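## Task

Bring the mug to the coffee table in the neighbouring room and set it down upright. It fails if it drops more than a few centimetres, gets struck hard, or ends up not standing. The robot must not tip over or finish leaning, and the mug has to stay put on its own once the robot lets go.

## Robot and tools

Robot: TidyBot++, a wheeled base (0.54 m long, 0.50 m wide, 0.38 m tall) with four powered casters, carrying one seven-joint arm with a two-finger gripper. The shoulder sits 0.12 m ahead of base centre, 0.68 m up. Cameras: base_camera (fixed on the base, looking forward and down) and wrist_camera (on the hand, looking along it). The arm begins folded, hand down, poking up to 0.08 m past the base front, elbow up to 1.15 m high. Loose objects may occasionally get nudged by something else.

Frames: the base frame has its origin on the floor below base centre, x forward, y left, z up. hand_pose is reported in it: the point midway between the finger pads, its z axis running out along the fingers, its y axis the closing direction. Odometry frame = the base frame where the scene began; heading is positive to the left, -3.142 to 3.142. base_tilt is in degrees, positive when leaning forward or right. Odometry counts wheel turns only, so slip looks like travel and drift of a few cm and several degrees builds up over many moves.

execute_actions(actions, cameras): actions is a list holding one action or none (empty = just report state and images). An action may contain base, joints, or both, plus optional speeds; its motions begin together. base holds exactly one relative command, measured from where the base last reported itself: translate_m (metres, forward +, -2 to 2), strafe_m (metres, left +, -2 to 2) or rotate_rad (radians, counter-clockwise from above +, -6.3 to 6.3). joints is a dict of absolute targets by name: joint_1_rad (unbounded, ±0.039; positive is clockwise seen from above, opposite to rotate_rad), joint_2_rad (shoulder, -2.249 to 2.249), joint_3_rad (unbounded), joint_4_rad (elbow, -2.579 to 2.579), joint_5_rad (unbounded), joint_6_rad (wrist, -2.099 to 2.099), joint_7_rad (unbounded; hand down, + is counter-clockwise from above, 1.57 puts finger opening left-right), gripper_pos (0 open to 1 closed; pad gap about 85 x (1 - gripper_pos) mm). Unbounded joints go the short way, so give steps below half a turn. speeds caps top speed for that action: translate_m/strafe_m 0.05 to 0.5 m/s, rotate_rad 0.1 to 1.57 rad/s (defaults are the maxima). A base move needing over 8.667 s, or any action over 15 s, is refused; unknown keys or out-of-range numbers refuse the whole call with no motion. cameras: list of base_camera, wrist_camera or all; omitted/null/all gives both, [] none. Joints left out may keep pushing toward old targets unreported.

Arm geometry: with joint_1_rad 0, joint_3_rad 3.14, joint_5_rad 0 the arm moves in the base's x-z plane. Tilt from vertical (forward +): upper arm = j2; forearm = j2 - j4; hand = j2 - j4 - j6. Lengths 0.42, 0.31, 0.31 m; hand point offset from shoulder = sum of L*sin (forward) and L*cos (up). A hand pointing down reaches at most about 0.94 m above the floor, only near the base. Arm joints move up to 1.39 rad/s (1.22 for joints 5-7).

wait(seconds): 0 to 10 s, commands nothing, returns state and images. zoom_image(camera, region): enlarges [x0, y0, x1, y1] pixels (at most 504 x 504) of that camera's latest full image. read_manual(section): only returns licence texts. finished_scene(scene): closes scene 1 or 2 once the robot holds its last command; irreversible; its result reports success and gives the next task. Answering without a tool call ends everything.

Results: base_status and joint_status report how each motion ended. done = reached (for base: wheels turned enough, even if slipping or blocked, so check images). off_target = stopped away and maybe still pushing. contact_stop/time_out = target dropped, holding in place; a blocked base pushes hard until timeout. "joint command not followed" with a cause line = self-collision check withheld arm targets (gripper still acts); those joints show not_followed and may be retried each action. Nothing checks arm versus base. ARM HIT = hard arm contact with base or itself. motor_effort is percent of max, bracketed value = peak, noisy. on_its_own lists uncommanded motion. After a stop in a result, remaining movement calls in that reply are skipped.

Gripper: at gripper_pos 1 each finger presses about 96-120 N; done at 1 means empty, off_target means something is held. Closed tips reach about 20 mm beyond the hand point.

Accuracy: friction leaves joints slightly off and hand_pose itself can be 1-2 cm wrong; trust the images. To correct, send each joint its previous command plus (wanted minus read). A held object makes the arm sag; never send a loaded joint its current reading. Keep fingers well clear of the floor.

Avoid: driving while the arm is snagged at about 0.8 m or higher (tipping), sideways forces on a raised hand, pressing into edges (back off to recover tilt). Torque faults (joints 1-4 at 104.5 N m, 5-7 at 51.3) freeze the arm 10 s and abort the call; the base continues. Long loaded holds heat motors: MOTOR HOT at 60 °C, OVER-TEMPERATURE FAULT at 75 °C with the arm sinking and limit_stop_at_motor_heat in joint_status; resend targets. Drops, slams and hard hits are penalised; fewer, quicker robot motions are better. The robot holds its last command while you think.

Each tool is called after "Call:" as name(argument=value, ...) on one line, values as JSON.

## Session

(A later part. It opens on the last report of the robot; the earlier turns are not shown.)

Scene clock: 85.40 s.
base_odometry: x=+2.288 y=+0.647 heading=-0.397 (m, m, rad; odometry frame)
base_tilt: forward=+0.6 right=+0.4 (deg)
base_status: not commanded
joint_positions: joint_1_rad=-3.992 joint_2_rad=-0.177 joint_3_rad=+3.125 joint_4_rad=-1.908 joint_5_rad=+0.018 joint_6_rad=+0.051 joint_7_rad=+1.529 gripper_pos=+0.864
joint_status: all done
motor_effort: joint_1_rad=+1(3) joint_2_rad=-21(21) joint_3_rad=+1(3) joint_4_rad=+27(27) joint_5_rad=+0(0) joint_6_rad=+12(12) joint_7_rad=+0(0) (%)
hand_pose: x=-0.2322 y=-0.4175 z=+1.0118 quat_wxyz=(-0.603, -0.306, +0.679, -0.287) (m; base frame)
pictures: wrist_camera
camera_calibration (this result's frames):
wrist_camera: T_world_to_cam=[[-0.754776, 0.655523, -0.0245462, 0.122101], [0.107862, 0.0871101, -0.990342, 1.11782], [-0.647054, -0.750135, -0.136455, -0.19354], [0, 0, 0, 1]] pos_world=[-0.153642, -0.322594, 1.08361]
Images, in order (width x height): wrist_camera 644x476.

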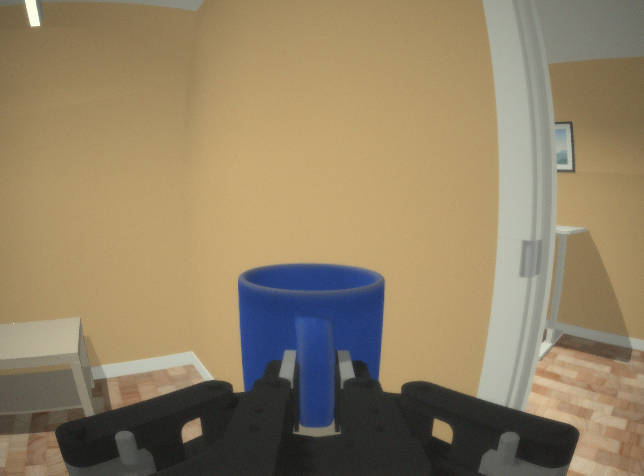

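Call:
execute_actions(actions=[{"base":{"strafe_m":-0.5},"speeds":{"strafe_m":0.35},"joints":{"joint_1_rad":-4.4}}], cameras=["wrist_camera"])

Call:
execute_actions(actions=[{"base":{"rotate_rad":-1.571},"speeds":{"rotate_rad":0.8},"joints":{"joint_1_rad":-6.29}}])

Scene clock: 88.40 s.
base_odometry: x=+2.095 y=+0.185 heading=-0.396 (m, m, rad; odometry frame)
base_tilt: forward=+0.5 right=+0.4 (deg)
base_status: done
joint_positions: joint_1_rad=-4.393 joint_2_rad=-0.177 joint_3_rad=+3.123 joint_4_rad=-1.908 joint_5_rad=+0.018 joint_6_rad=+0.051 joint_7_rad=+1.529 gripper_pos=+0.864
joint_status: all done
motor_effort: joint_1_rad=+1(1) joint_2_rad=-21(24) joint_3_rad=+1(1) joint_4_rad=+26(27) joint_5_rad=+0(0) joint_6_rad=+12(12) joint_7_rad=+0(0) (%)
hand_pose: x=-0.0402 y=-0.5218 z=+1.0117 quat_wxyz=(-0.533, -0.436, +0.604, -0.401) (m; base frame)
pictures: wrist_camera
camera_calibration (this result's frames):
wrist_camera: T_world_to_cam=[[-0.951394, 0.307031, -0.0240987, 0.145192], [0.0646797, 0.122692, -0.990335, 1.12292], [-0.301107, -0.943758, -0.136587, -0.234524], [0, 0, 0, 1]] pos_world=[-0.00511152, -0.403685, 1.08353]
Images, in order (width x height): wrist_camera 644x476.

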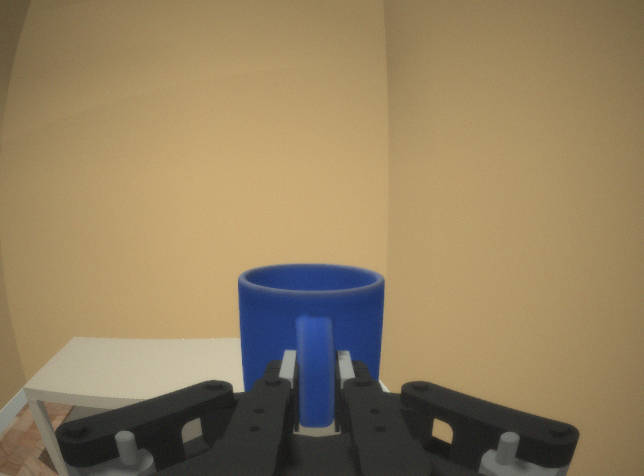

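Scene clock: 91.43 s.
base_odometry: x=+2.095 y=+0.185 heading=-1.967 (m, m, rad; odometry frame)
base_tilt: forward=+0.6 right=+0.4 (deg)
base_status: done
joint_positions: joint_1_rad=-6.285 joint_2_rad=-0.177 joint_3_rad=+3.122 joint_4_rad=-1.908 joint_5_rad=+0.018 joint_6_rad=+0.051 joint_7_rad=+1.529 gripper_pos=+0.864
joint_status: all done
motor_effort: joint_1_rad=+0(3) joint_2_rad=-21(21) joint_3_rad=+2(3) joint_4_rad=+27(27) joint_5_rad=+0(0) joint_6_rad=+12(12) joint_7_rad=+0(0) (%)
hand_pose: x=+0.6643 y=+0.0141 z=+1.0117 quat_wxyz=(+0.014, -0.745, +0.000, -0.667) (m; base frame)
pictures: base_camera, wrist_camera
camera_calibration (this result's frames):
wrist_camera: T_world_to_cam=[[0.00976913, -0.999664, -0.0240124, 0.0307552], [-0.136854, 0.0224509, -0.990337, 1.1469], [0.990543, 0.0129609, -0.136588, -0.388224], [0, 0, 0, 1]] pos_world=[0.54121, 0.0100276, 1.08353]
Images, in order (width x height): base_camera 644x364, wrist_camera 644x476.

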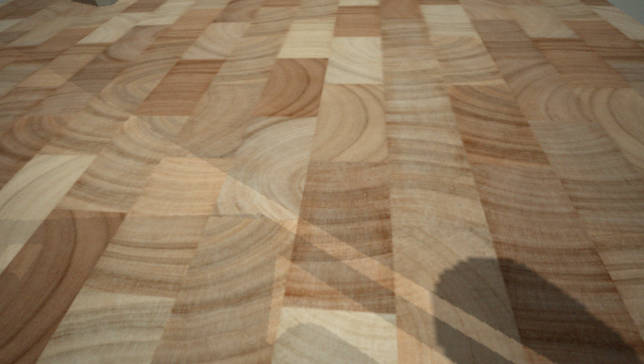

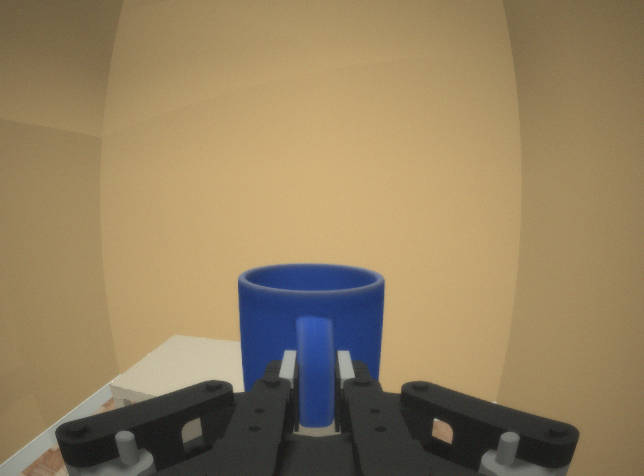

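Call:
execute_actions(actions=[{"base":{"strafe_m":0.28},"speeds":{"strafe_m":0.3},"joints":{"joint_2_rad":0.88,"joint_4_rad":-1.62,"joint_6_rad":0.9}}])

Scene clock: 94.97 s.
base_odometry: x=+2.354 y=+0.077 heading=-1.968 (m, m, rad; odometry frame)
base_tilt: forward=+0.6 right=+0.4 (deg)
base_status: done
joint_positions: joint_1_rad=-6.292 joint_2_rad=+0.894 joint_3_rad=+3.122 joint_4_rad=-1.655 joint_5_rad=+0.017 joint_6_rad=+0.844 joint_7_rad=+1.529 gripper_pos=+0.864
joint_status: all done
motor_effort: joint_1_rad=+0(4) joint_2_rad=-52(54) joint_3_rad=+0(1) joint_4_rad=+18(27) joint_5_rad=+0(1) joint_6_rad=+12(13) joint_7_rad=+0(0) (%)
hand_pose: x=+0.9306 y=+0.0228 z=+0.6430 quat_wxyz=(+0.027, -0.753, +0.004, -0.658) (m; base frame)
pictures: base_camera, wrist_camera
camera_calibration (this result's frames):
wrist_camera: T_world_to_cam=[[0.0199027, -0.998552, -0.0499694, 0.0351736], [-0.162383, 0.0460872, -0.985651, 0.838172], [0.986527, 0.0277313, -0.161231, -0.683209], [0, 0, 0, 1]] pos_world=[0.80941, 0.01544, 0.717748]
Images, in order (width x height): base_camera 644x364, wrist_camera 644x476.

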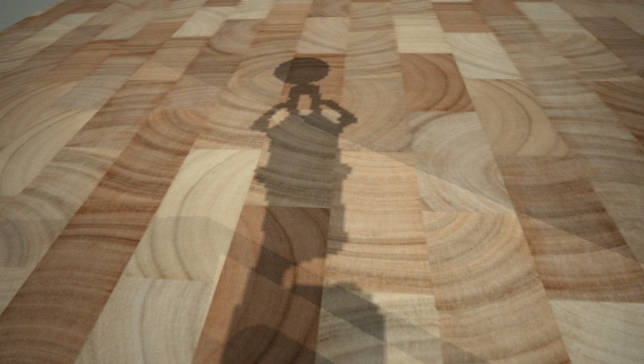

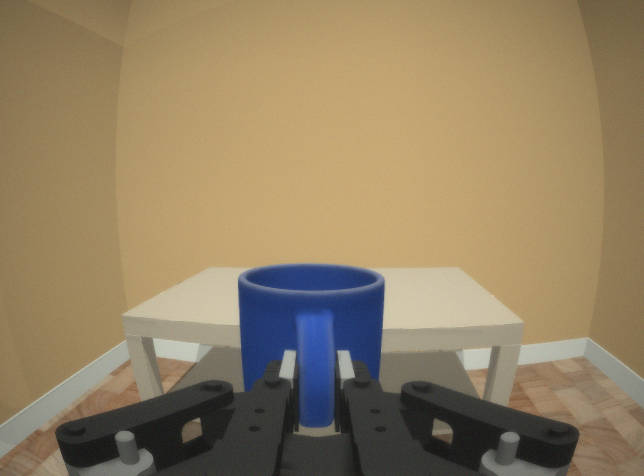

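Call:
execute_actions(actions=[{"base":{"translate_m":0.62},"speeds":{"translate_m":0.3},"joints":{"joint_2_rad":1.1,"joint_4_rad":-1.385,"joint_6_rad":0.91}}])

Scene clock: 98.70 s.
base_odometry: x=+2.114 y=-0.495 heading=-1.967 (m, m, rad; odometry frame)
base_tilt: forward=+0.6 right=+0.4 (deg)
base_status: done
joint_positions: joint_1_rad=-6.292 joint_2_rad=+1.124 joint_3_rad=+3.122 joint_4_rad=-1.414 joint_5_rad=+0.017 joint_6_rad=+0.856 joint_7_rad=+1.529 gripper_pos=+0.864
joint_status: all done
motor_effort: joint_1_rad=+0(1) joint_2_rad=-58(62) joint_3_rad=+0(0) joint_4_rad=+19(19) joint_5_rad=+0(1) joint_6_rad=+12(13) joint_7_rad=+0(0) (%)
hand_pose: x=+0.9858 y=+0.0219 z=+0.5704 quat_wxyz=(+0.027, -0.745, +0.007, -0.666) (m; base frame)
pictures: base_camera, wrist_camera
camera_calibration (this result's frames):
wrist_camera: T_world_to_cam=[[0.0166924, -0.998469, -0.052743, 0.034381], [-0.139902, 0.0498991, -0.988907, 0.755258], [0.990025, 0.0238861, -0.138855, -0.76549], [0, 0, 0, 1]] pos_world=[0.862942, 0.0149262, 0.642402]
Images, in order (width x height): base_camera 644x364, wrist_camera 644x476.

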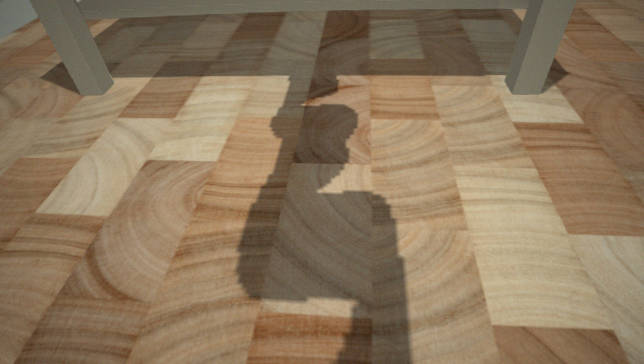

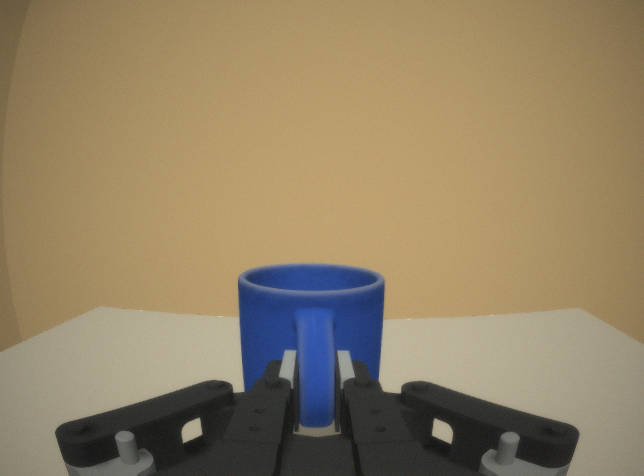

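Call:
execute_actions(actions=[{"joints":{"joint_2_rad":1.18,"joint_4_rad":-1.305}}], cameras=[])

Call:
execute_actions(actions=[{"joints":{"joint_2_rad":1.22,"joint_4_rad":-1.265}}], cameras=["wrist_camera"])

Scene clock: 100.13 s.
base_odometry: x=+2.114 y=-0.495 heading=-1.967 (m, m, rad; odometry frame)
base_tilt: forward=+0.5 right=+0.4 (deg)
base_status: not commanded
joint_positions: joint_1_rad=-6.292 joint_2_rad=+1.193 joint_3_rad=+3.122 joint_4_rad=-1.334 joint_5_rad=+0.017 joint_6_rad=+0.856 joint_7_rad=+1.529 gripper_pos=+0.864
joint_status: all done
motor_effort: joint_1_rad=+0(1) joint_2_rad=-60(61) joint_3_rad=+0(0) joint_4_rad=+18(20) joint_5_rad=+0(0) joint_6_rad=+12(13) joint_7_rad=+0(0) (%)
hand_pose: x=+1.0008 y=+0.0216 z=+0.5494 quat_wxyz=(+0.027, -0.742, +0.007, -0.670) (m; base frame)
pictures: none
No camera images: the call's "cameras" was empty. Leave "cameras" out to get every camera's image.

Scene clock: 100.93 s.
base_odometry: x=+2.114 y=-0.495 heading=-1.967 (m, m, rad; odometry frame)
base_tilt: forward=+0.6 right=+0.4 (deg)
base_status: not commanded
joint_positions: joint_1_rad=-6.292 joint_2_rad=+1.230 joint_3_rad=+3.122 joint_4_rad=-1.293 joint_5_rad=+0.017 joint_6_rad=+0.856 joint_7_rad=+1.529 gripper_pos=+0.864
joint_status: all done
motor_effort: joint_1_rad=+2(0) joint_2_rad=-59(61) joint_3_rad=+0(0) joint_4_rad=+18(19) joint_5_rad=+0(0) joint_6_rad=+12(12) joint_7_rad=+0(0) (%)
hand_pose: x=+1.0075 y=+0.0213 z=+0.5371 quat_wxyz=(+0.027, -0.740, +0.008, -0.672) (m; base frame)
pictures: wrist_camera
camera_calibration (this result's frames):
wrist_camera: T_world_to_cam=[[0.0153818, -0.998448, -0.0535225, 0.0333938], [-0.124202, 0.0512063, -0.990935, 0.710578], [0.992138, 0.0218899, -0.123221, -0.802034], [0, 0, 0, 1]] pos_world=[0.883469, 0.0145124, 0.607096]
Images, in order (width x height): wrist_camera 644x476.

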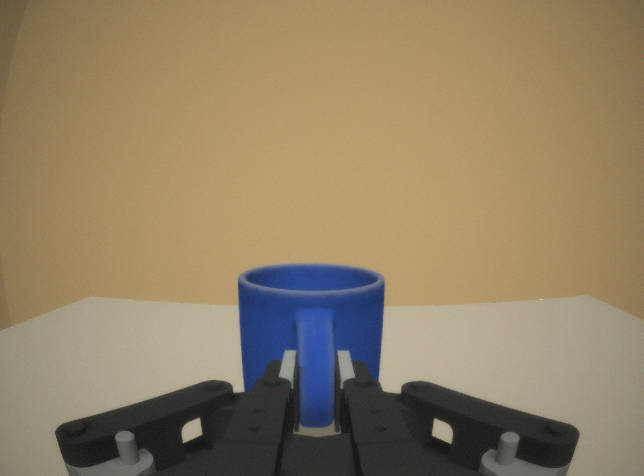

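Use j2 alone (fixes tilt too).

Call:
execute_actions(actions=[{"joints":{"joint_2_rad":1.24}}], cameras=[])

Call:
execute_actions(actions=[{"joints":{"joint_2_rad":1.27,"joint_4_rad":-1.235}}], cameras=["wrist_camera"])

Scene clock: 102.07 s.
base_odometry: x=+2.114 y=-0.495 heading=-1.967 (m, m, rad; odometry frame)
base_tilt: forward=+0.6 right=+0.3 (deg)
base_status: not commanded
joint_positions: joint_1_rad=-6.292 joint_2_rad=+1.249 joint_3_rad=+3.122 joint_4_rad=-1.293 joint_5_rad=+0.017 joint_6_rad=+0.856 joint_7_rad=+1.529 gripper_pos=+0.864
joint_status: all done
motor_effort: joint_1_rad=+1(1) joint_2_rad=-59(61) joint_3_rad=+0(0) joint_4_rad=+18(19) joint_5_rad=+0(0) joint_6_rad=+12(12) joint_7_rad=+0(0) (%)
hand_pose: x=+1.0045 y=+0.0213 z=+0.5199 quat_wxyz=(+0.027, -0.746, +0.008, -0.665) (m; base frame)
pictures: none
No camera images: the call's "cameras" was empty. Leave "cameras" out to get every camera's image.

Scene clock: 102.77 s.
base_odometry: x=+2.114 y=-0.495 heading=-1.967 (m, m, rad; odometry frame)
base_tilt: forward=+0.6 right=+0.3 (deg)
base_status: not commanded
joint_positions: joint_1_rad=-6.292 joint_2_rad=+1.274 joint_3_rad=+3.122 joint_4_rad=-1.262 joint_5_rad=+0.017 joint_6_rad=+0.861 joint_7_rad=+1.529 gripper_pos=+0.864
joint_status: all done
motor_effort: joint_1_rad=+0(1) joint_2_rad=-58(60) joint_3_rad=+0(0) joint_4_rad=+18(18) joint_5_rad=+0(0) joint_6_rad=+11(12) joint_7_rad=+0(0) (%)
hand_pose: x=+1.0096 y=+0.0211 z=+0.5143 quat_wxyz=(+0.027, -0.743, +0.008, -0.669) (m; base frame)
pictures: wrist_camera
camera_calibration (this result's frames):
wrist_camera: T_world_to_cam=[[0.0143198, -0.998446, -0.0538576, 0.0331742], [-0.13269, 0.0514892, -0.989819, 0.696254], [0.991054, 0.0213203, -0.131747, -0.801418], [0, 0, 0, 1]] pos_world=[0.886159, 0.0143595, 0.585369]
Images, in order (width x height): wrist_camera 644x476.

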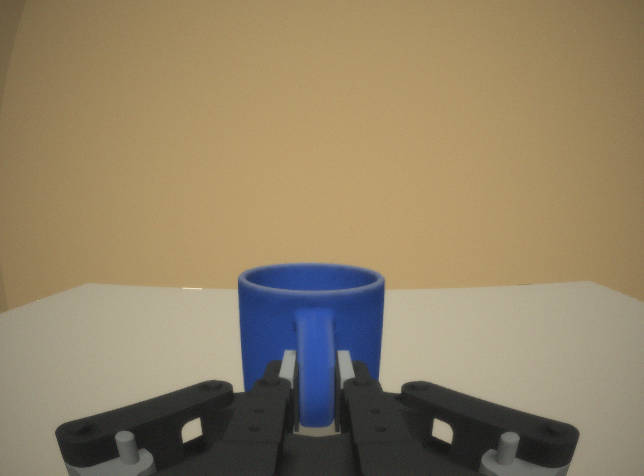

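Call:
execute_actions(actions=[{"joints":{"joint_2_rad":1.29}}], cameras=[])

Scene clock: 103.57 s.
base_odometry: x=+2.114 y=-0.495 heading=-1.967 (m, m, rad; odometry frame)
base_tilt: forward=+0.6 right=+0.4 (deg)
base_status: not commanded
joint_positions: joint_1_rad=-6.292 joint_2_rad=+1.279 joint_3_rad=+3.122 joint_4_rad=-1.259 joint_5_rad=+0.017 joint_6_rad=+0.867 joint_7_rad=+1.529 gripper_pos=+0.864
joint_status: all done
motor_effort: joint_1_rad=+1(1) joint_2_rad=-56(58) joint_3_rad=+0(0) joint_4_rad=+17(17) joint_5_rad=+0(0) joint_6_rad=+10(11) joint_7_rad=+0(0) (%)
hand_pose: x=+1.0099 y=+0.0211 z=+0.5137 quat_wxyz=(+0.027, -0.741, +0.008, -0.671) (m; base frame)
pictures: none
No camera images: the call's "cameras" was empty. Leave "cameras" out to get every camera's image.

Contact. Release.

Call:
execute_actions(actions=[{"joints":{"gripper_pos":0.5}}], cameras=["wrist_camera"])

Call:
execute_actions(actions=[{"base":{"translate_m":-0.15},"speeds":{"translate_m":0.15}}], cameras=["wrist_camera"])

Scene clock: 104.77 s.
base_odometry: x=+2.114 y=-0.495 heading=-1.967 (m, m, rad; odometry frame)
base_tilt: forward=+0.5 right=+0.5 (deg)
base_status: not commanded
joint_positions: joint_1_rad=-6.292 joint_2_rad=+1.279 joint_3_rad=+3.122 joint_4_rad=-1.252 joint_5_rad=+0.017 joint_6_rad=+0.875 joint_7_rad=+1.529 gripper_pos=+0.500
joint_status: all done
motor_effort: joint_1_rad=+1(0) joint_2_rad=-55(57) joint_3_rad=+0(0) joint_4_rad=+15(17) joint_5_rad=+0(0) joint_6_rad=+9(10) joint_7_rad=+0(0) (%)
hand_pose: x=+1.0121 y=+0.0210 z=+0.5195 quat_wxyz=(+0.027, -0.736, +0.008, -0.676) (m; base frame)
pictures: wrist_camera
camera_calibration (this result's frames):
wrist_camera: T_world_to_cam=[[0.0150765, -0.998423, -0.054071, 0.0326813], [-0.113049, 0.0520283, -0.992226, 0.683155], [0.993475, 0.021072, -0.112086, -0.815922], [0, 0, 0, 1]] pos_world=[0.887336, 0.0142795, 0.588158]
Images, in order (width x height): wrist_camera 644x476.

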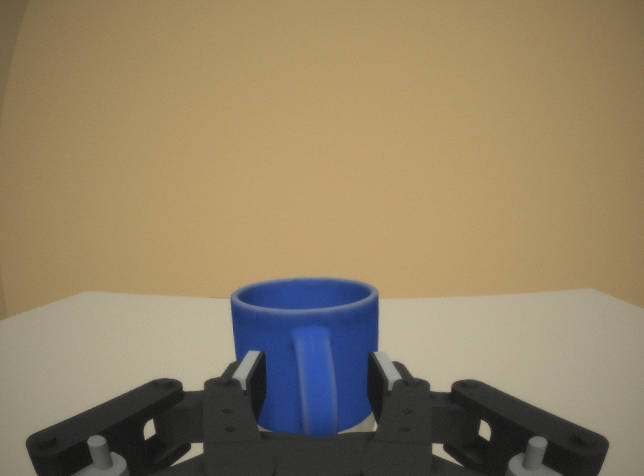

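Scene clock: 106.40 s.
base_odometry: x=+2.172 y=-0.357 heading=-1.967 (m, m, rad; odometry frame)
base_tilt: forward=+0.6 right=+0.4 (deg)
base_status: done
joint_positions: joint_1_rad=-6.292 joint_2_rad=+1.279 joint_3_rad=+3.122 joint_4_rad=-1.249 joint_5_rad=+0.016 joint_6_rad=+0.876 joint_7_rad=+1.529 gripper_pos=+0.500
joint_status: not commanded
motor_effort: joint_1_rad=+1(3) joint_2_rad=-54(57) joint_3_rad=+0(1) joint_4_rad=+15(17) joint_5_rad=+0(0) joint_6_rad=+9(9) joint_7_rad=+0(0) (%)
hand_pose: x=+1.0131 y=+0.0207 z=+0.5214 quat_wxyz=(+0.027, -0.735, +0.008, -0.678) (m; base frame)
pictures: wrist_camera
camera_calibration (this result's frames):
wrist_camera: T_world_to_cam=[[0.0147046, -0.998419, -0.0542564, 0.0329091], [-0.108999, 0.0523383, -0.992663, 0.681261], [0.993933, 0.0205106, -0.108057, -0.81924], [0, 0, 0, 1]] pos_world=[0.888043, 0.0140041, 0.589524]
Images, in order (width x height): wrist_camera 644x476.

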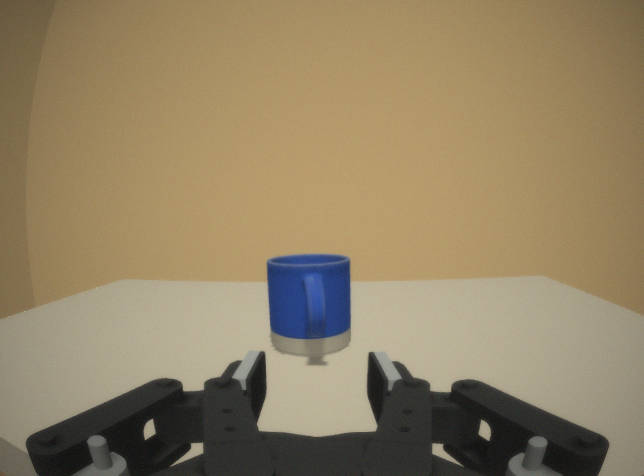

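Call:
finished_scene(scene=1)

The scene is finished: the task was done.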